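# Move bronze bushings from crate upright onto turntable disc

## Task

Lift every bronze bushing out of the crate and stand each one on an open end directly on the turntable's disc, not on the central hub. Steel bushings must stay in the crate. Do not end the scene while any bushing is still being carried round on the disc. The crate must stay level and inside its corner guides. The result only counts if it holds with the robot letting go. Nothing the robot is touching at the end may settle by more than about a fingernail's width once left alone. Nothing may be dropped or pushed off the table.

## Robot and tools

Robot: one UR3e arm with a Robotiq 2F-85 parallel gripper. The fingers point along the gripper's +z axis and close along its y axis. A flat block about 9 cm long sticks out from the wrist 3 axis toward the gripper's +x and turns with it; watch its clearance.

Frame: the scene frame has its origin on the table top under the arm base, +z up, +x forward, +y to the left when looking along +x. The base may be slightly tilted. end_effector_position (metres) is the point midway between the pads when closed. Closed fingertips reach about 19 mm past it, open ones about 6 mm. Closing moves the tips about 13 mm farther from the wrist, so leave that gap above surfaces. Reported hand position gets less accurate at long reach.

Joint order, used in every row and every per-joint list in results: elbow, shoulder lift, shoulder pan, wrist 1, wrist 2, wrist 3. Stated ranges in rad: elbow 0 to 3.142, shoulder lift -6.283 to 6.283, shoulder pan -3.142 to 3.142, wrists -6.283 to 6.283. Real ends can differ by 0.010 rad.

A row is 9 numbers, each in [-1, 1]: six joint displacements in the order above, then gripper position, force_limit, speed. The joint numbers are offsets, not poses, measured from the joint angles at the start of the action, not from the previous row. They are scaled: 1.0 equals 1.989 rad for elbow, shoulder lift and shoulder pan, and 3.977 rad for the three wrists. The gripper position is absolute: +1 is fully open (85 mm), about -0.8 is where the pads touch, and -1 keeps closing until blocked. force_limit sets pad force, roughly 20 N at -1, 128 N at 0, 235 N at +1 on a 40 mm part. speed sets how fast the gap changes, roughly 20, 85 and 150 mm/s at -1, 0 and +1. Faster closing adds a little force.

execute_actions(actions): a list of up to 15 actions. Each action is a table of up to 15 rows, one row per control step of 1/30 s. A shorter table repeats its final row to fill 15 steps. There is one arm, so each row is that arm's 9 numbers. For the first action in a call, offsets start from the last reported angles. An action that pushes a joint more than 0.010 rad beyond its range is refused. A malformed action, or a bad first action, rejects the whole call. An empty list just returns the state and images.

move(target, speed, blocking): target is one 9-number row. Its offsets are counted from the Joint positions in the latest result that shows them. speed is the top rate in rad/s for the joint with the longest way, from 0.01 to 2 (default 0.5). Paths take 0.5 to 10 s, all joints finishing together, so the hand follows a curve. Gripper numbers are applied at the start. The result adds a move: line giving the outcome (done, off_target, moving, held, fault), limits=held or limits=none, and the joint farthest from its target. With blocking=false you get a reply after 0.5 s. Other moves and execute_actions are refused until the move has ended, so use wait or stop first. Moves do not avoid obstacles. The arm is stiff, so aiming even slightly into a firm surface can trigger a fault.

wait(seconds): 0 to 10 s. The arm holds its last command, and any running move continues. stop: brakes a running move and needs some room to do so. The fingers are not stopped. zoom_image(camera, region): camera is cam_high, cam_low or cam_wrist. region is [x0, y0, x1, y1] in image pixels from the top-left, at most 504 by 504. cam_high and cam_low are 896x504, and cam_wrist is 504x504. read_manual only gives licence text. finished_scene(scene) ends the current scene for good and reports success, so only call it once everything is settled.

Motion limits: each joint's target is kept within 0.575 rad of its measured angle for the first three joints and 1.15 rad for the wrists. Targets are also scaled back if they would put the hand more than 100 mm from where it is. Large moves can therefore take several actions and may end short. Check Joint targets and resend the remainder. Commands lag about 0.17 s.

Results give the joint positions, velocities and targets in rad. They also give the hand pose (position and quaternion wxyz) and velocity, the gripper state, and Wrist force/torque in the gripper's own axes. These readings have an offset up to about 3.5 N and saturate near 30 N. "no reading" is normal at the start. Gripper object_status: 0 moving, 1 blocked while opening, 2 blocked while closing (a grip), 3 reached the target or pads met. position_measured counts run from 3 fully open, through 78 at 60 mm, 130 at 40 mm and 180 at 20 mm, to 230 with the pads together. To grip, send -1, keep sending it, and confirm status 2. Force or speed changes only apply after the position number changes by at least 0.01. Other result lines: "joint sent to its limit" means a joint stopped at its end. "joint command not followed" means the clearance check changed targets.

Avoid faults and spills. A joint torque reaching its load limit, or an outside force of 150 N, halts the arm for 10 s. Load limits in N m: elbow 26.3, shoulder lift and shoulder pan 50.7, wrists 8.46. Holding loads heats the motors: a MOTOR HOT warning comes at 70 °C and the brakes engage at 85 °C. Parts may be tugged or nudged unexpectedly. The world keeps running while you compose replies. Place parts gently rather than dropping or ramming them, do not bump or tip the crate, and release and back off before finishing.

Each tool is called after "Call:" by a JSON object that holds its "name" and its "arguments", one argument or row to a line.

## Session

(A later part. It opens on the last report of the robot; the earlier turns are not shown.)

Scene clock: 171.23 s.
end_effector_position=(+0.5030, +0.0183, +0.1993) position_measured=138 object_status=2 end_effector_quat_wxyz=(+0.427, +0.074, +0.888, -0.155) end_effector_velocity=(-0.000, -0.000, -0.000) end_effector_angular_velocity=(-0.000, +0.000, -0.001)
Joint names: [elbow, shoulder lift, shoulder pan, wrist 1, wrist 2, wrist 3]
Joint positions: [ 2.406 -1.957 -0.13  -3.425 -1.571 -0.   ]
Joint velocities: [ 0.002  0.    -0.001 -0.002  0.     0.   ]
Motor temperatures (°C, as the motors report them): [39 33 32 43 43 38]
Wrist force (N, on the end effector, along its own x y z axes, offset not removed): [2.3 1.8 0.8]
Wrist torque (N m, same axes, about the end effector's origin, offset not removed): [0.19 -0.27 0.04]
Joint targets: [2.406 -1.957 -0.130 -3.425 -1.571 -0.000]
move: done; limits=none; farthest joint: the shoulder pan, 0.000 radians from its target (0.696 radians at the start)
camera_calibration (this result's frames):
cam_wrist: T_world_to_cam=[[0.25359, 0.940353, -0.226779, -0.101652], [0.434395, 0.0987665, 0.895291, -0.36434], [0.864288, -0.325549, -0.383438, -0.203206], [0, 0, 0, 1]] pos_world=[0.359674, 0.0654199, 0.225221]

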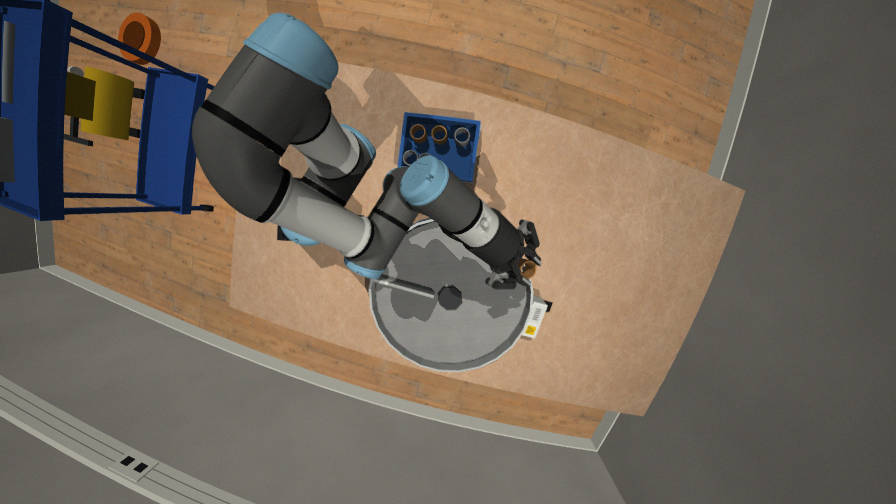

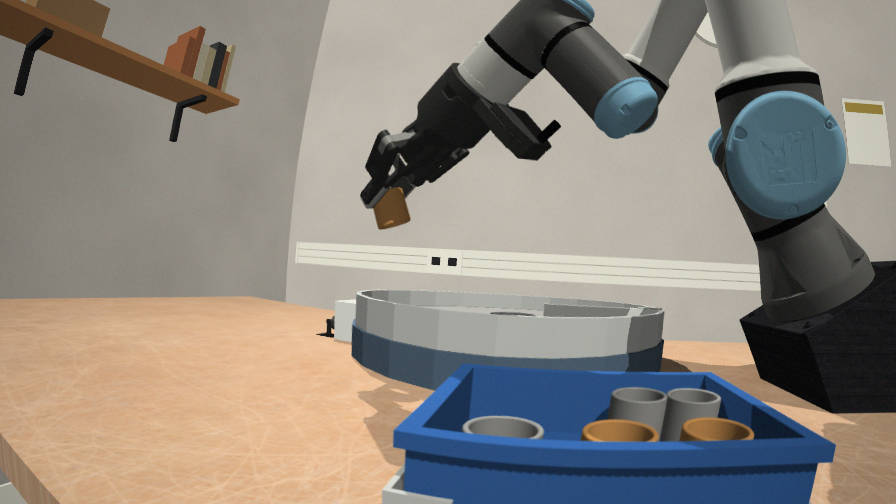

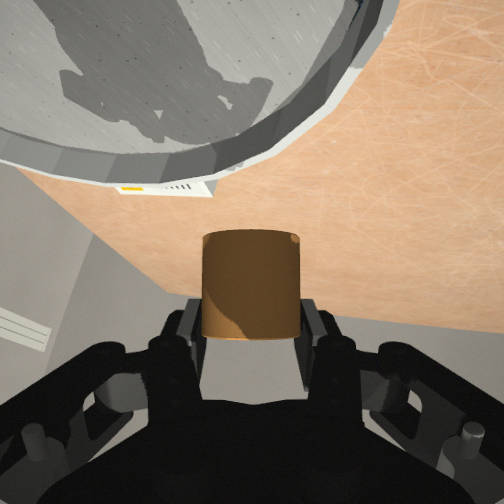

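Call:
{"name": "move", "arguments": {
  "target": [0.0754,0.246,0.015,-0.1604,0,0.068,-1,-0.5,0],
  "speed": 0.3
}}

Scene clock: 182.17 s.
end_effector_position=(+0.4829, +0.0182, +0.1186) position_measured=138 object_status=2 end_effector_quat_wxyz=(+0.443, +0.185, +0.873, -0.084) end_effector_velocity=(-0.000, -0.000, -0.000) end_effector_angular_velocity=(+0.001, +0.000, -0.001)
Joint names: [elbow, shoulder lift, shoulder pan, wrist 1, wrist 2, wrist 3]
Joint positions: [ 2.556 -1.468 -0.1   -4.062 -1.571  0.27 ]
Joint velocities: [ 0.001  0.002 -0.    -0.003 -0.     0.001]
Motor temperatures (°C, as the motors report them): [39 33 32 43 43 38]
Wrist force (N, on the end effector, along its own x y z axes, offset not removed): [1.5 1.4 0.6]
Wrist torque (N m, same axes, about the end effector's origin, offset not removed): [0.19 -0.16 -0.01]
Joint targets: [2.556 -1.467 -0.100 -4.063 -1.571 0.270]
move: done; limits=none; farthest joint: the wrist 1, 0.001 radians from its target (0.638 radians at the start)
camera_calibration (this result's frames):
cam_wrist: T_world_to_cam=[[0.388749, 0.921342, 0.00172825, -0.206837], [0.353335, -0.150817, 0.92326, -0.242994], [0.850899, -0.358306, -0.384173, -0.209637], [0, 0, 0, 1]] pos_world=[0.344646, 0.0788057, 0.144167]

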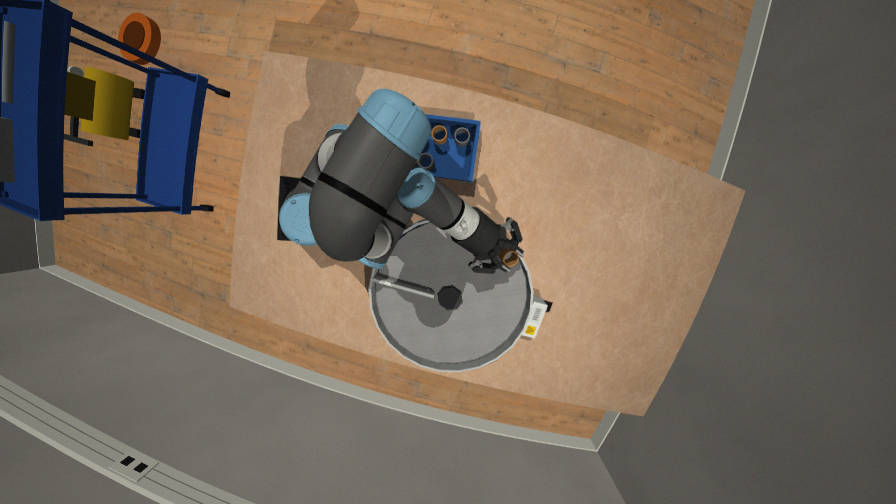

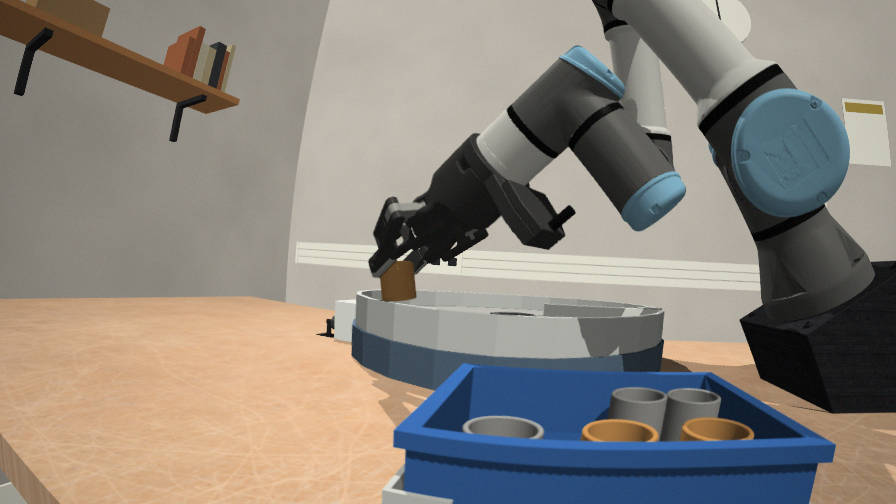

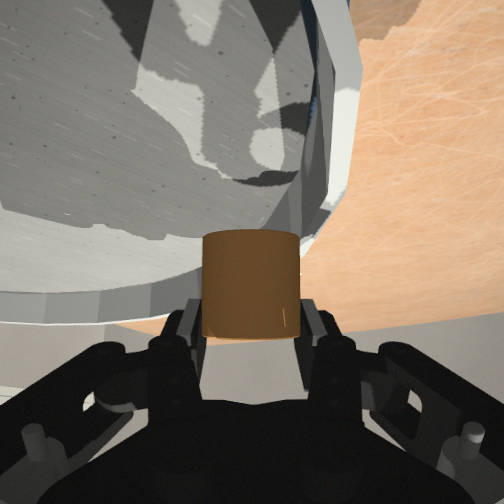

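Call:
{"name": "move", "arguments": {
  "target": [-0.0025,0.013,-0.06,-0.0055,0,0,-1,-0.5,0],
  "speed": 0.2
}}

Call:
{"name": "move", "arguments": {
  "target": [-0.0103,0.073,0.006,-0.0314,0,0,-1,-0.5,0],
  "speed": 0.08
}}

Scene clock: 190.27 s.
end_effector_position=(+0.4827, -0.0322, +0.1191) position_measured=138 object_status=2 end_effector_quat_wxyz=(+0.447, +0.217, +0.858, -0.131) end_effector_velocity=(-0.000, -0.001, -0.000) end_effector_angular_velocity=(-0.001, +0.001, -0.002)
Joint names: [elbow, shoulder lift, shoulder pan, wrist 1, wrist 2, wrist 3]
Joint positions: [ 2.551 -1.442 -0.219 -4.084 -1.571  0.27 ]
Joint velocities: [ 0.001  0.    -0.003 -0.    -0.    -0.001]
Motor temperatures (°C, as the motors report them): [39 33 32 43 43 38]
Wrist force (N, on the end effector, along its own x y z axes, offset not removed): [1.3 2.0 0.0]
Wrist torque (N m, same axes, about the end effector's origin, offset not removed): [0.29 -0.10 0.02]
Joint targets: [2.551 -1.442 -0.220 -4.084 -1.571 0.270]
move: done; limits=none; farthest joint: the shoulder pan, 0.000 radians from its target (0.119 radians at the start)
camera_calibration (this result's frames):
cam_wrist: T_world_to_cam=[[0.481705, 0.87502, -0.0479572, -0.200743], [0.331594, -0.131342, 0.934235, -0.241231], [0.811175, -0.465928, -0.35342, -0.215328], [0, 0, 0, 1]] pos_world=[0.351358, 0.043643, 0.139638]

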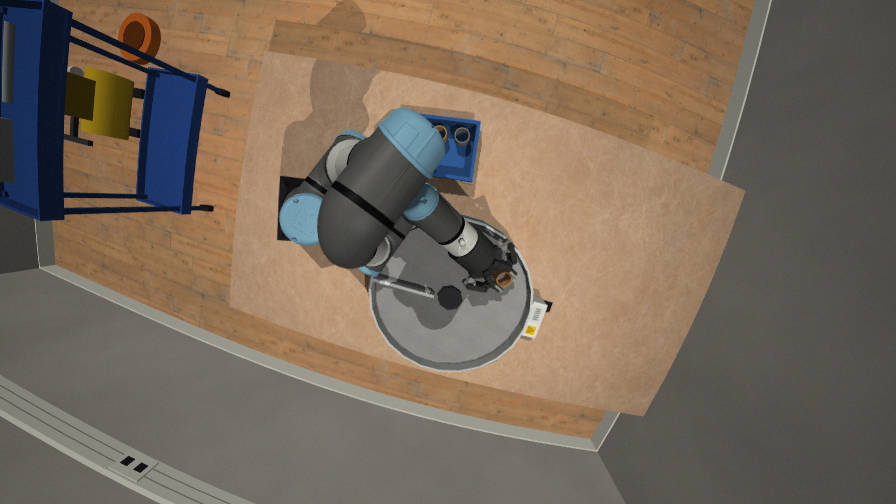

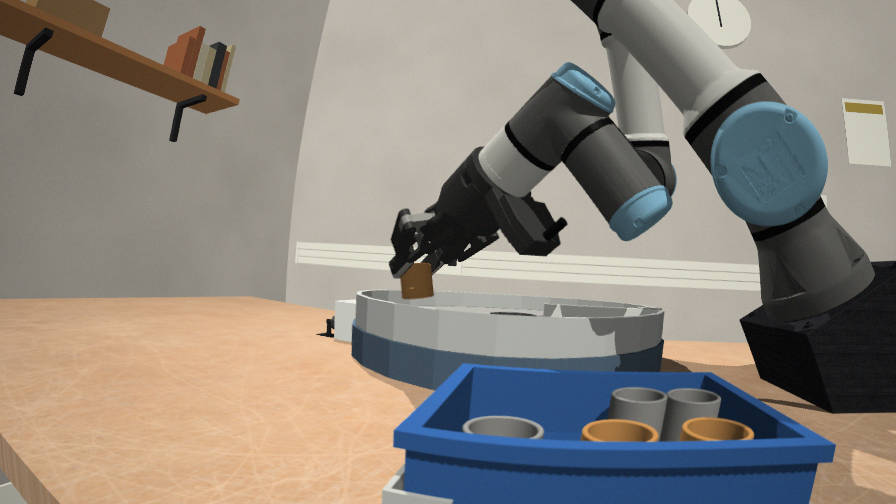

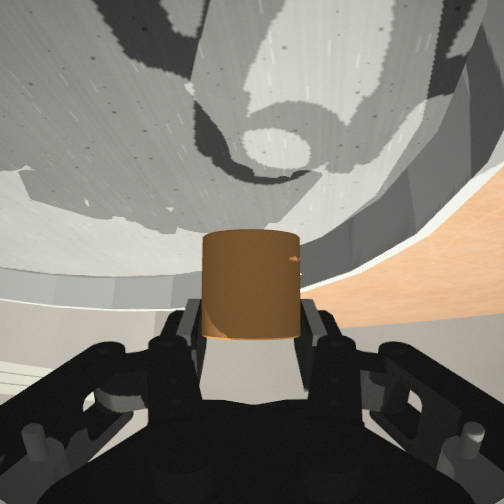

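Scene clock: 192.50 s.
end_effector_position=(+0.4827, -0.0323, +0.0992) position_measured=138 object_status=2 end_effector_quat_wxyz=(+0.446, +0.214, +0.860, -0.127) end_effector_velocity=(-0.000, +0.001, -0.001) end_effector_angular_velocity=(+0.001, +0.001, +0.002)
Joint names: [elbow, shoulder lift, shoulder pan, wrist 1, wrist 2, wrist 3]
Joint positions: [ 2.531 -1.297 -0.207 -4.209 -1.571  0.27 ]
Joint velocities: [ 0.001  0.002  0.002 -0.002  0.    -0.   ]
Motor temperatures (°C, as the motors report them): [39 33 32 43 43 38]
Wrist force (N, on the end effector, along its own x y z axes, offset not removed): [1.8 1.4 0.6]
Wrist torque (N m, same axes, about the end effector's origin, offset not removed): [0.17 -0.21 0.00]
Joint targets: [2.531 -1.297 -0.207 -4.209 -1.571 0.270]
move: done; limits=none; farthest joint: the shoulder pan, 0.000 radians from its target (0.012 radians at the start)
camera_calibration (this result's frames):
cam_wrist: T_world_to_cam=[[0.472554, 0.880247, -0.0431078, -0.197444], [0.333439, -0.133298, 0.933301, -0.223493], [0.815788, -0.455409, -0.356499, -0.223941], [0, 0, 0, 1]] pos_world=[0.350513, 0.0420236, 0.12024]

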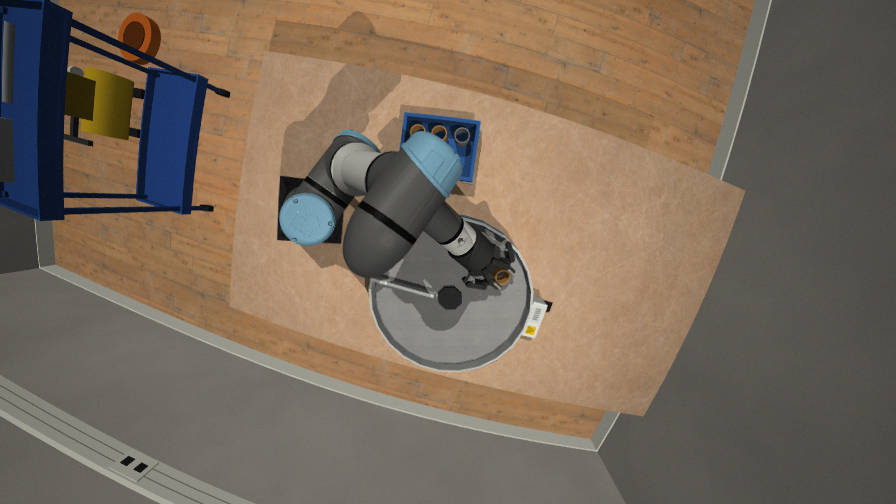

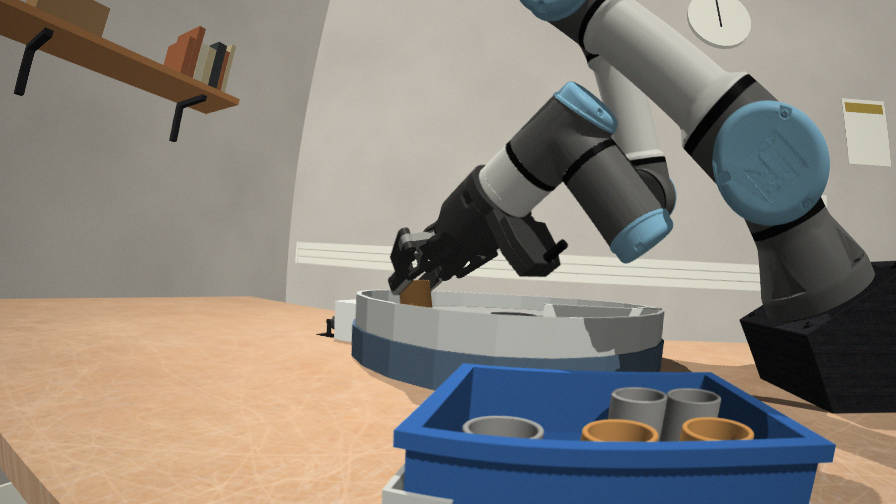

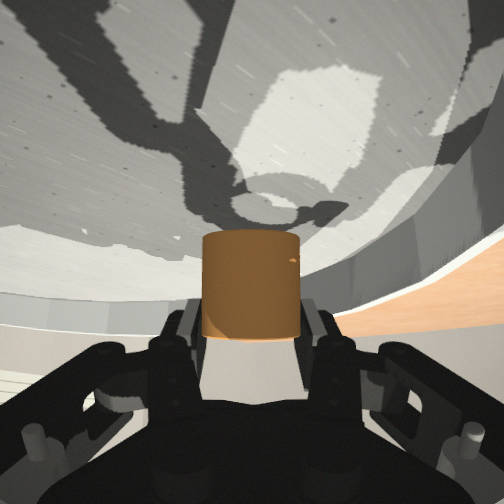

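Call:
{"name": "move", "arguments": {
  "target": [-0.004,0.029,0.0024,-0.0125,0,0,-1,-0.5,0],
  "speed": 0.03
}}

Scene clock: 196.97 s.
end_effector_position=(+0.4818, -0.0320, +0.0912) position_measured=138 object_status=2 end_effector_quat_wxyz=(+0.446, +0.212, +0.860, -0.125) end_effector_velocity=(+0.000, +0.000, -0.000) end_effector_angular_velocity=(+0.000, -0.000, +0.000)
Joint names: [elbow, shoulder lift, shoulder pan, wrist 1, wrist 2, wrist 3]
Joint positions: [ 2.523 -1.239 -0.203 -4.258 -1.571  0.27 ]
Joint velocities: [-0.001  0.002  0.    -0.001  0.     0.   ]
Motor temperatures (°C, as the motors report them): [39 33 32 43 43 38]
Wrist force (N, on the end effector, along its own x y z axes, offset not removed): [-13.3 2.2 -15.3]
Wrist torque (N m, same axes, about the end effector's origin, offset not removed): [-0.14 -0.14 0.27]
Joint targets: [2.523 -1.239 -0.203 -4.259 -1.571 0.270]
move: done; limits=none; farthest joint: the shoulder pan, 0.001 radians from its target (0.005 radians at the start)
camera_calibration (this result's frames):
cam_wrist: T_world_to_cam=[[0.468875, 0.882307, -0.0411257, -0.195988], [0.334065, -0.134041, 0.93297, -0.216001], [0.817654, -0.451185, -0.357596, -0.226656], [0, 0, 0, 1]] pos_world=[0.349378, 0.0417053, 0.112411]

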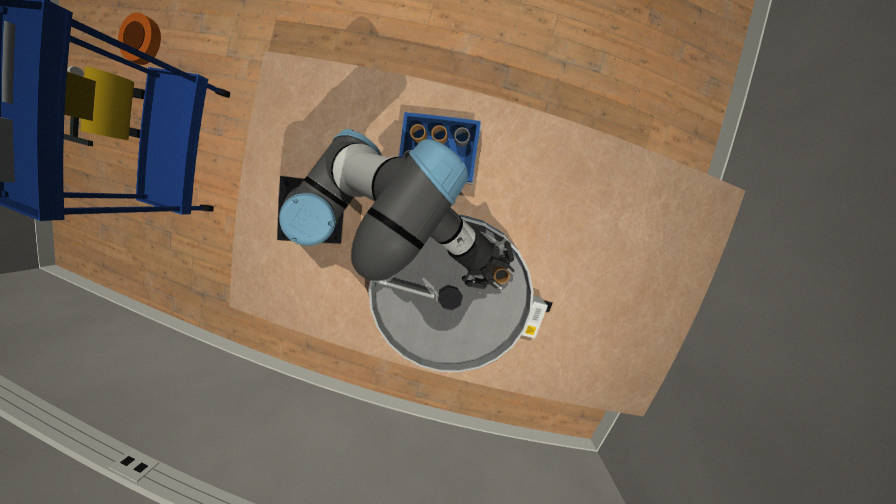

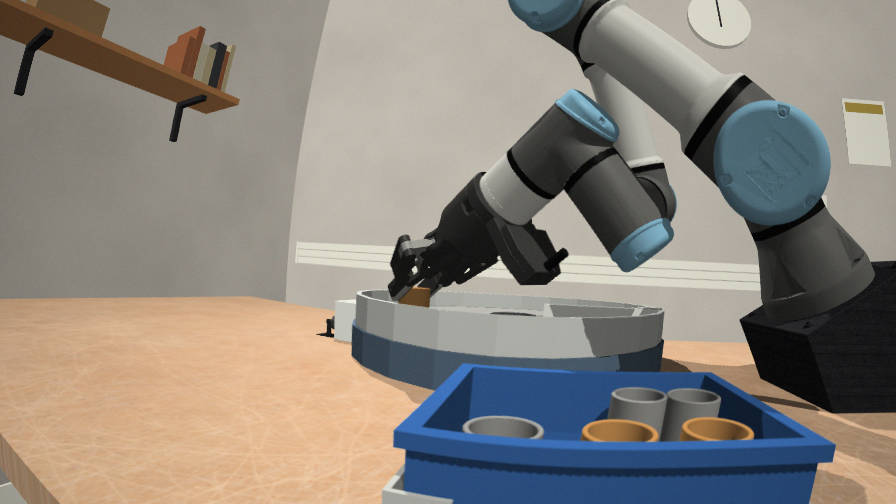

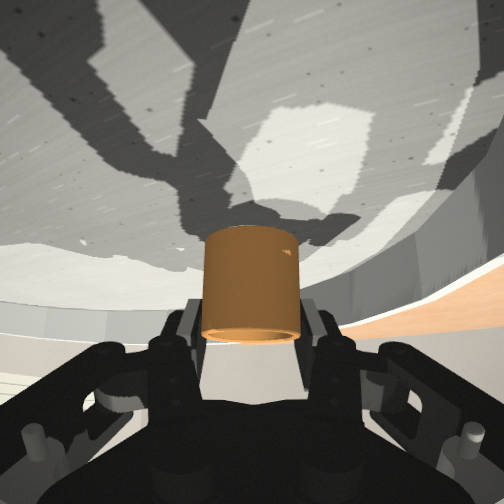

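Touching. Release and lift.

Call:
{"name": "execute_actions", "arguments": {
  "actions": [
    [[0,0,0,0,0,0,0.3,-0.5,0]],
    [[0,0,0,0,0,0,0.3,-0.5,0]]
  ]
}}

Call:
{"name": "move", "arguments": {
  "target": [0.014,-0.102,-0.008,0.0438,0,0,0.3,-0.5,0],
  "speed": 0.3
}}

Scene clock: 200.17 s.
end_effector_position=(+0.4818, -0.0320, +0.0912) position_measured=91 object_status=3 end_effector_quat_wxyz=(+0.446, +0.212, +0.860, -0.125) end_effector_velocity=(-0.000, -0.000, +0.000) end_effector_angular_velocity=(-0.000, -0.000, -0.000)
Joint names: [elbow, shoulder lift, shoulder pan, wrist 1, wrist 2, wrist 3]
Joint positions: [ 2.523 -1.239 -0.203 -4.258 -1.571  0.27 ]
Joint velocities: [ 0. -0. -0.  0. -0.  0.]
Motor temperatures (°C, as the motors report them): [39 33 32 43 43 38]
Wrist force (N, on the end effector, along its own x y z axes, offset not removed): [1.1 2.1 0.5]
Wrist torque (N m, same axes, about the end effector's origin, offset not removed): [0.27 -0.17 -0.02]
Joint targets: [2.523 -1.239 -0.203 -4.258 -1.571 0.270]
camera_calibration (this result's frames):
cam_wrist: T_world_to_cam=[[0.468881, 0.882303, -0.0411343, -0.195986], [0.334172, -0.134094, 0.932924, -0.215999], [0.817606, -0.451177, -0.357715, -0.226621], [0, 0, 0, 1]] pos_world=[0.349362, 0.0417085, 0.112383]

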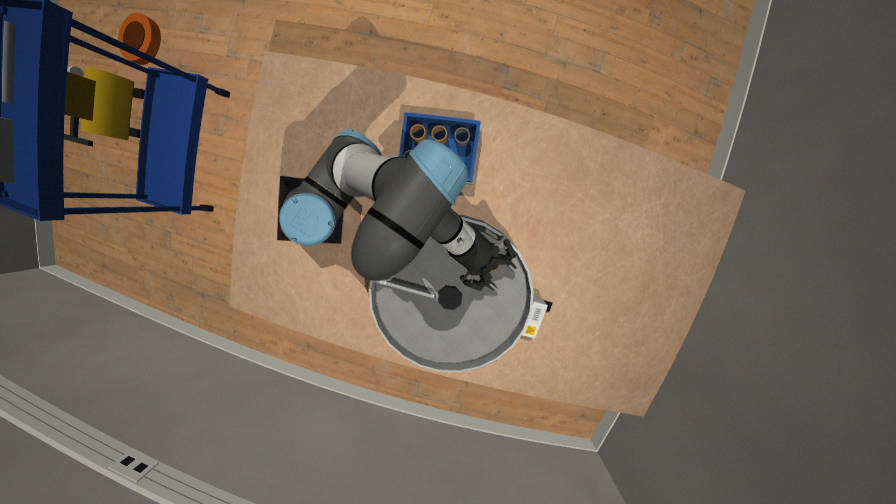

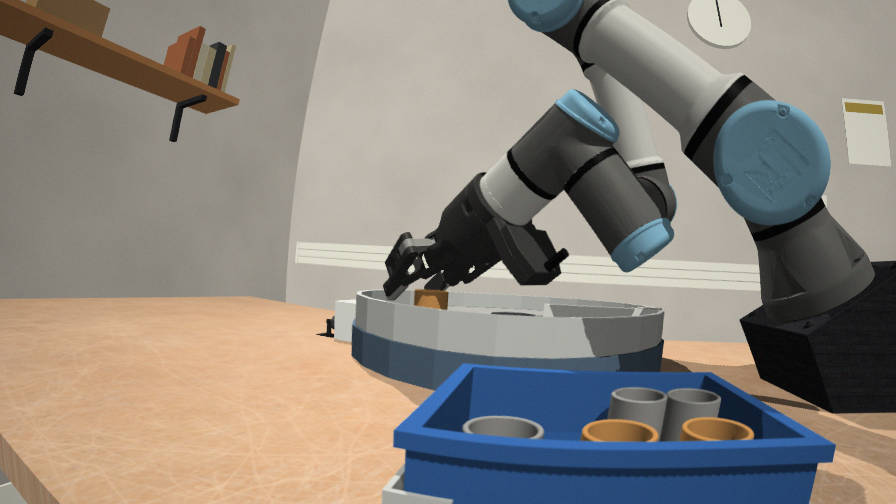

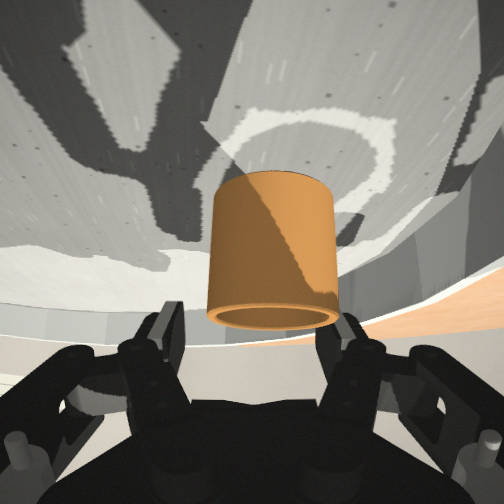

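Scene clock: 201.43 s.
end_effector_position=(+0.4830, -0.0319, +0.1194) position_measured=91 object_status=3 end_effector_quat_wxyz=(+0.447, +0.217, +0.858, -0.131) end_effector_velocity=(+0.000, +0.000, +0.000) end_effector_angular_velocity=(-0.000, -0.001, +0.001)
Joint names: [elbow, shoulder lift, shoulder pan, wrist 1, wrist 2, wrist 3]
Joint positions: [ 2.55  -1.442 -0.219 -4.084 -1.571  0.27 ]
Joint velocities: [-0.001 -0.002  0.001  0.002 -0.    -0.   ]
Motor temperatures (°C, as the motors report them): [39 33 32 43 43 38]
Wrist force (N, on the end effector, along its own x y z axes, offset not removed): [1.3 1.5 0.2]
Wrist torque (N m, same axes, about the end effector's origin, offset not removed): [0.19 -0.22 0.03]
Joint targets: [2.550 -1.442 -0.219 -4.084 -1.571 0.270]
move: done; limits=none; farthest joint: the wrist 1, 0.001 radians from its target (0.175 radians at the start)
camera_calibration (this result's frames):
cam_wrist: T_world_to_cam=[[0.480908, 0.875485, -0.047479, -0.200796], [0.330855, -0.131059, 0.934537, -0.241182], [0.81195, -0.465135, -0.352685, -0.215724], [0, 0, 0, 1]] pos_world=[0.351518, 0.0438437, 0.139777]

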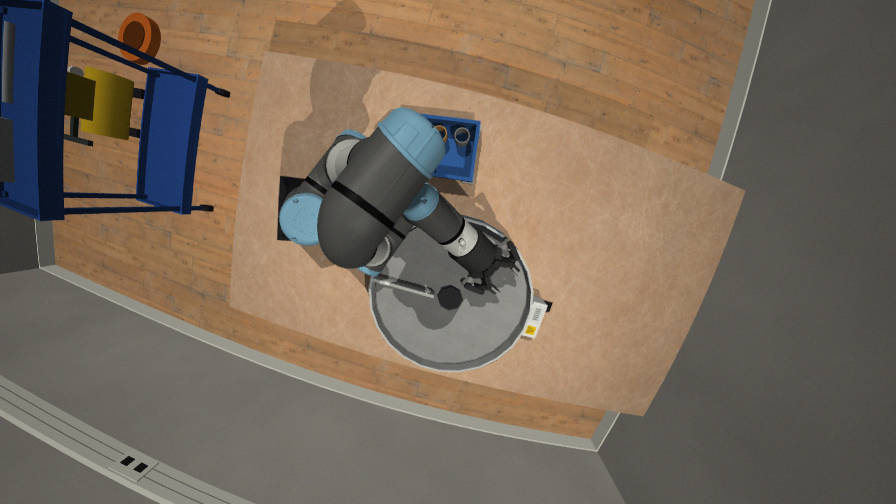

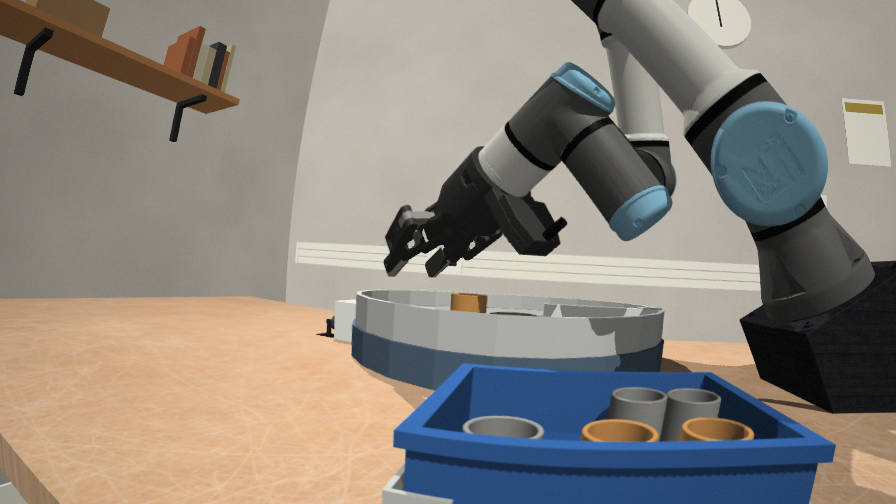

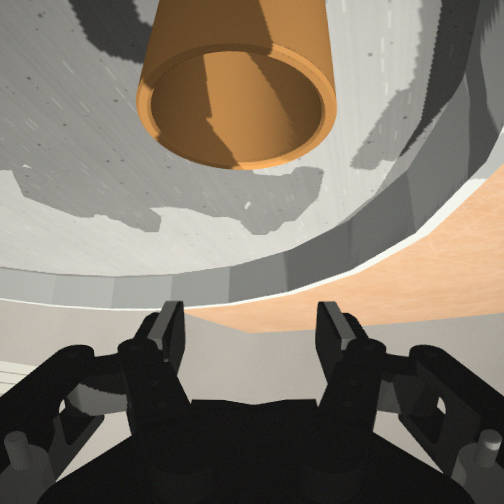

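Call:
{"name": "move", "arguments": {
  "target": [-0.0724,-0.259,0.045,0.1657,0,0.2,0.12,0,0],
  "speed": 0.6
}}

Call:
{"name": "move", "arguments": {
  "target": [-0.2293,-0.0568,0.39,0.3696,-0.032,0.5646,0.12,0,0],
  "speed": 0.9
}}

Scene clock: 208.23 s.
end_effector_position=(+0.5030, +0.0187, +0.1995) position_measured=114 object_status=3 end_effector_quat_wxyz=(+0.447, +0.514, +0.727, +0.084) end_effector_velocity=(+0.000, -0.000, +0.000) end_effector_angular_velocity=(+0.002, -0.001, -0.002)
Joint names: [elbow, shoulder lift, shoulder pan, wrist 1, wrist 2, wrist 3]
Joint positions: [ 2.406 -1.957 -0.129 -3.426 -1.571  1.065]
Joint velocities: [-0.001 -0.002 -0.     0.002  0.     0.003]
Motor temperatures (°C, as the motors report them): [39 33 32 43 43 38]
Wrist force (N, on the end effector, along its own x y z axes, offset not removed): [1.0 1.9 -0.1]
Wrist torque (N m, same axes, about the end effector's origin, offset not removed): [0.31 -0.21 0.00]
Joint targets: [2.406 -1.957 -0.129 -3.425 -1.571 1.066]
move: done; limits=none; farthest joint: the wrist 1, 0.001 radians from its target (0.659 radians at the start)
camera_calibration (this result's frames):
cam_wrist: T_world_to_cam=[[0.672468, 0.471164, 0.570781, -0.463005], [-0.0942803, -0.710379, 0.697476, -0.0440298], [0.734096, -0.522844, -0.433286, -0.123867], [0, 0, 0, 1]] pos_world=[0.398135, 0.122111, 0.241314]

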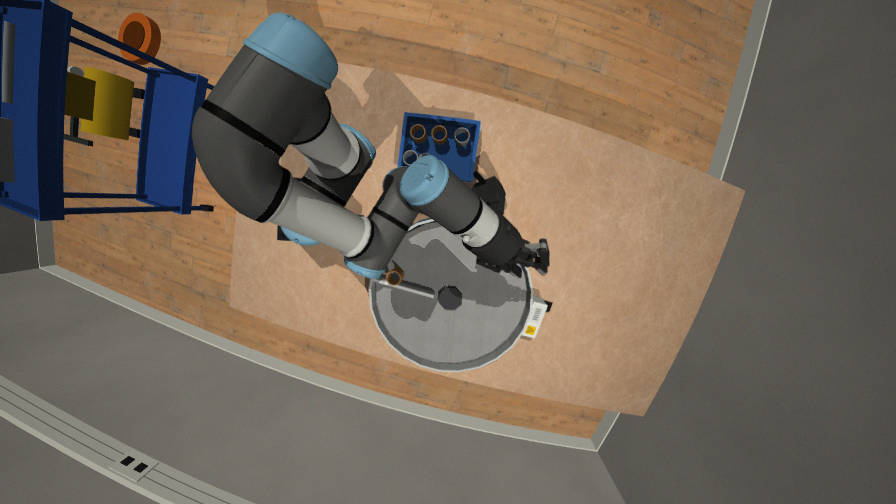

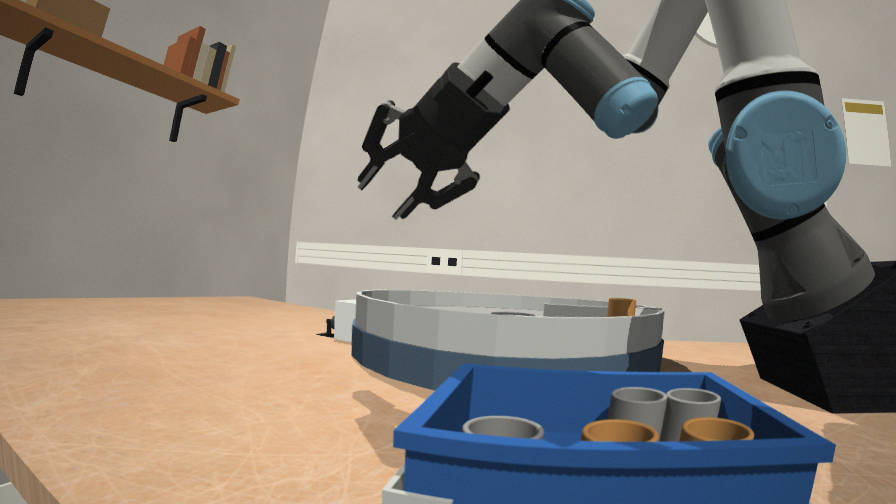

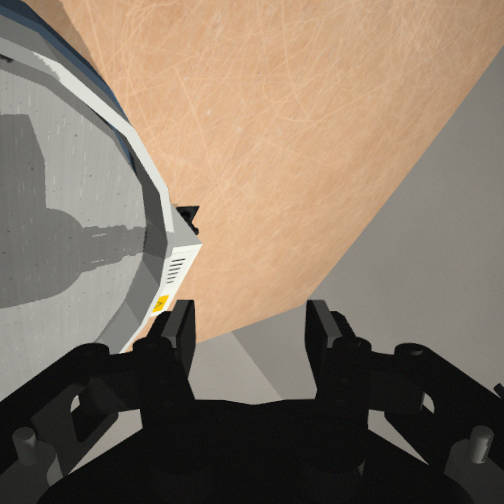

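Scene clock: 211.50 s.
end_effector_position=(+0.2918, +0.2247, +0.1679) position_measured=114 object_status=3 end_effector_quat_wxyz=(-0.019, +0.993, +0.119, -0.001) end_effector_velocity=(-0.001, +0.000, -0.000) end_effector_angular_velocity=(-0.000, +0.003, -0.001)
Joint names: [elbow, shoulder lift, shoulder pan, wrist 1, wrist 2, wrist 3]
Joint positions: [ 1.951 -2.07   0.646 -1.956 -1.698  3.311]
Joint velocities: [0.001 0.001 0.001 0.002 0.    0.002]
Motor temperatures (°C, as the motors report them): [39 33 32 43 43 38]
Wrist force (N, on the end effector, along its own x y z axes, offset not removed): [0.9 1.2 0.1]
Wrist torque (N m, same axes, about the end effector's origin, offset not removed): [0.14 -0.15 0.01]
Joint targets: [1.950 -2.070 0.646 -1.956 -1.698 3.311]
move: done; limits=none; farthest joint: the elbow, 0.001 radians from its target (0.456 radians at the start)
camera_calibration (this result's frames):
cam_wrist: T_world_to_cam=[[0.254504, -0.966234, -0.0402432, 0.147537], [-0.937355, -0.256706, 0.235516, 0.326056], [-0.237894, -0.0222175, -0.971037, 0.38658], [0, 0, 0, 1]] pos_world=[0.360047, 0.234845, 0.304529]

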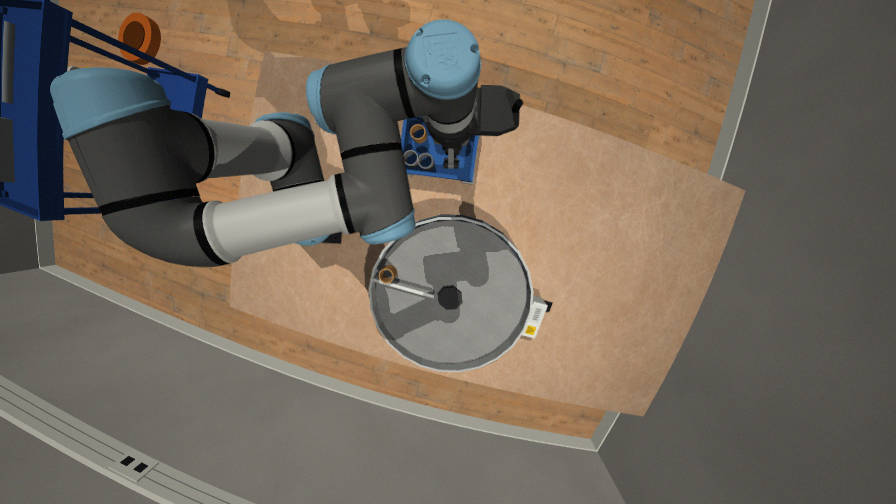

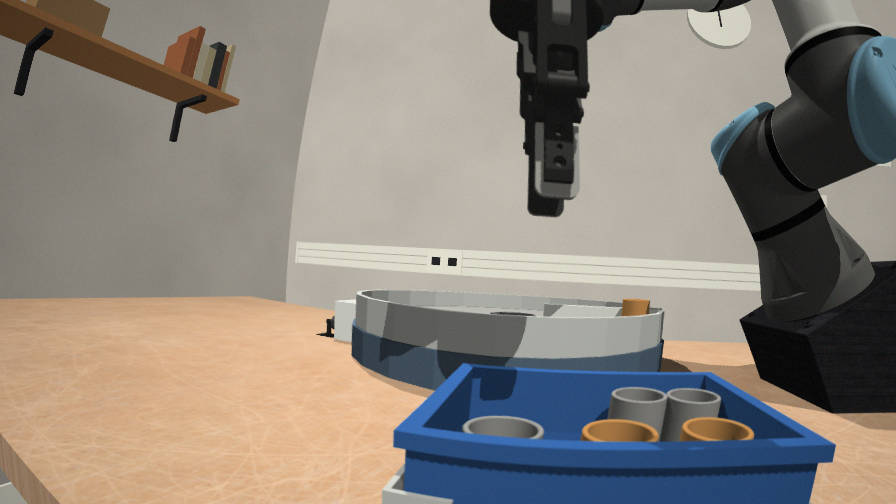

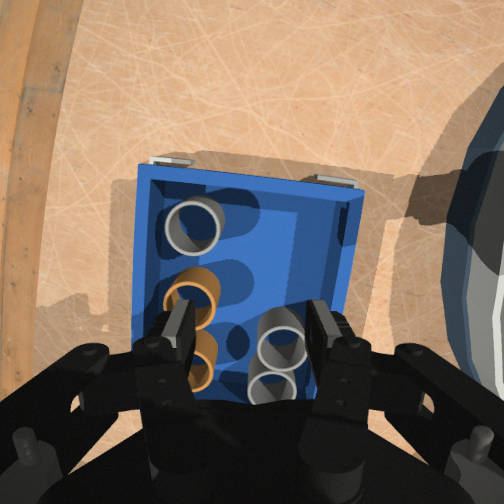

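Call:
{"name": "move", "arguments": {
  "target": [0.1018,0.1325,0.122,-0.102,-0.0374,0.0865,0.12,0,0],
  "speed": 0.4
}}

Scene clock: 230.67 s.
end_effector_position=(+0.2447, +0.2598, +0.1008) position_measured=114 object_status=3 end_effector_quat_wxyz=(+0.001, +0.998, +0.059, -0.001) end_effector_velocity=(+0.000, +0.000, -0.000) end_effector_angular_velocity=(-0.000, -0.001, -0.002)
Joint names: [elbow, shoulder lift, shoulder pan, wrist 1, wrist 2, wrist 3]
Joint positions: [ 2.153 -1.806  0.889 -2.361 -1.847  3.655]
Joint velocities: [-0.     0.001  0.    -0.002 -0.001  0.002]
Motor temperatures (°C, as the motors report them): [39 33 32 43 43 38]
Wrist force (N, on the end effector, along its own x y z axes, offset not removed): [0.3 1.2 -0.1]
Wrist torque (N m, same axes, about the end effector's origin, offset not removed): [0.17 -0.11 0.03]
Joint targets: [2.153 -1.806 0.889 -2.361 -1.847 3.655]
move: done; limits=none; farthest joint: the elbow, 0.001 radians from its target (0.203 radians at the start)
camera_calibration (this result's frames):
cam_wrist: T_world_to_cam=[[0.13656, -0.990632, -0.0000578174, 0.22182], [-0.96154, -0.132564, 0.240555, 0.279885], [-0.238309, -0.0327946, -0.970635, 0.313819], [0, 0, 0, 1]] pos_world=[0.313615, 0.267136, 0.237288]

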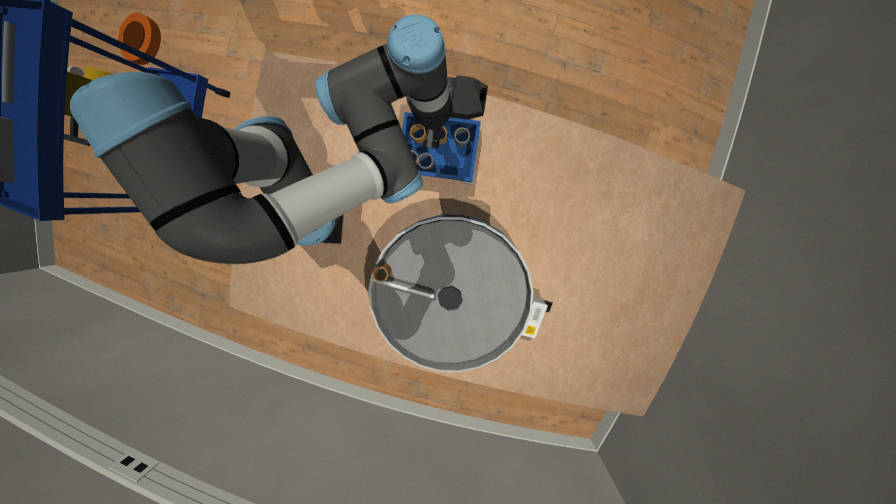

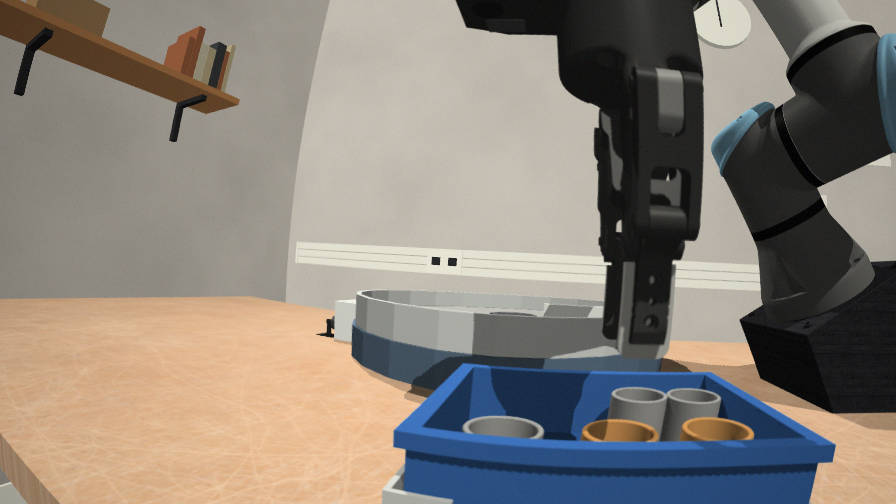

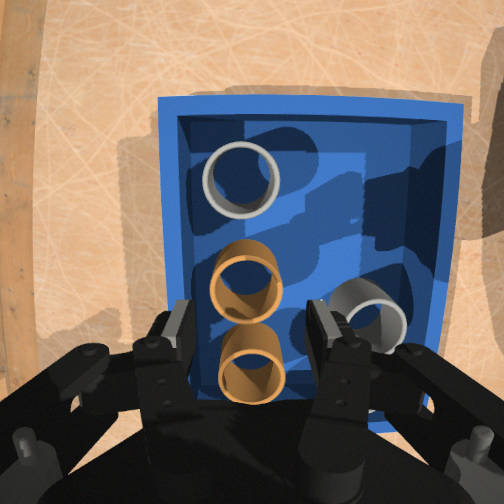

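Call:
{"name": "zoom_image", "arguments": {
  "camera": "cam_wrist",
  "region": [150,200,350,420]
}}

Region (150, 200, 350, 420) of cam_wrist's 504x504 image, scaled by 2.291, with more detail than that image has; it fills the left 458 columns of this view, and the rest is white.

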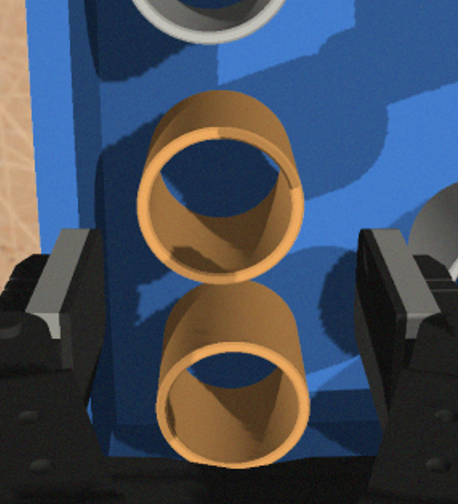

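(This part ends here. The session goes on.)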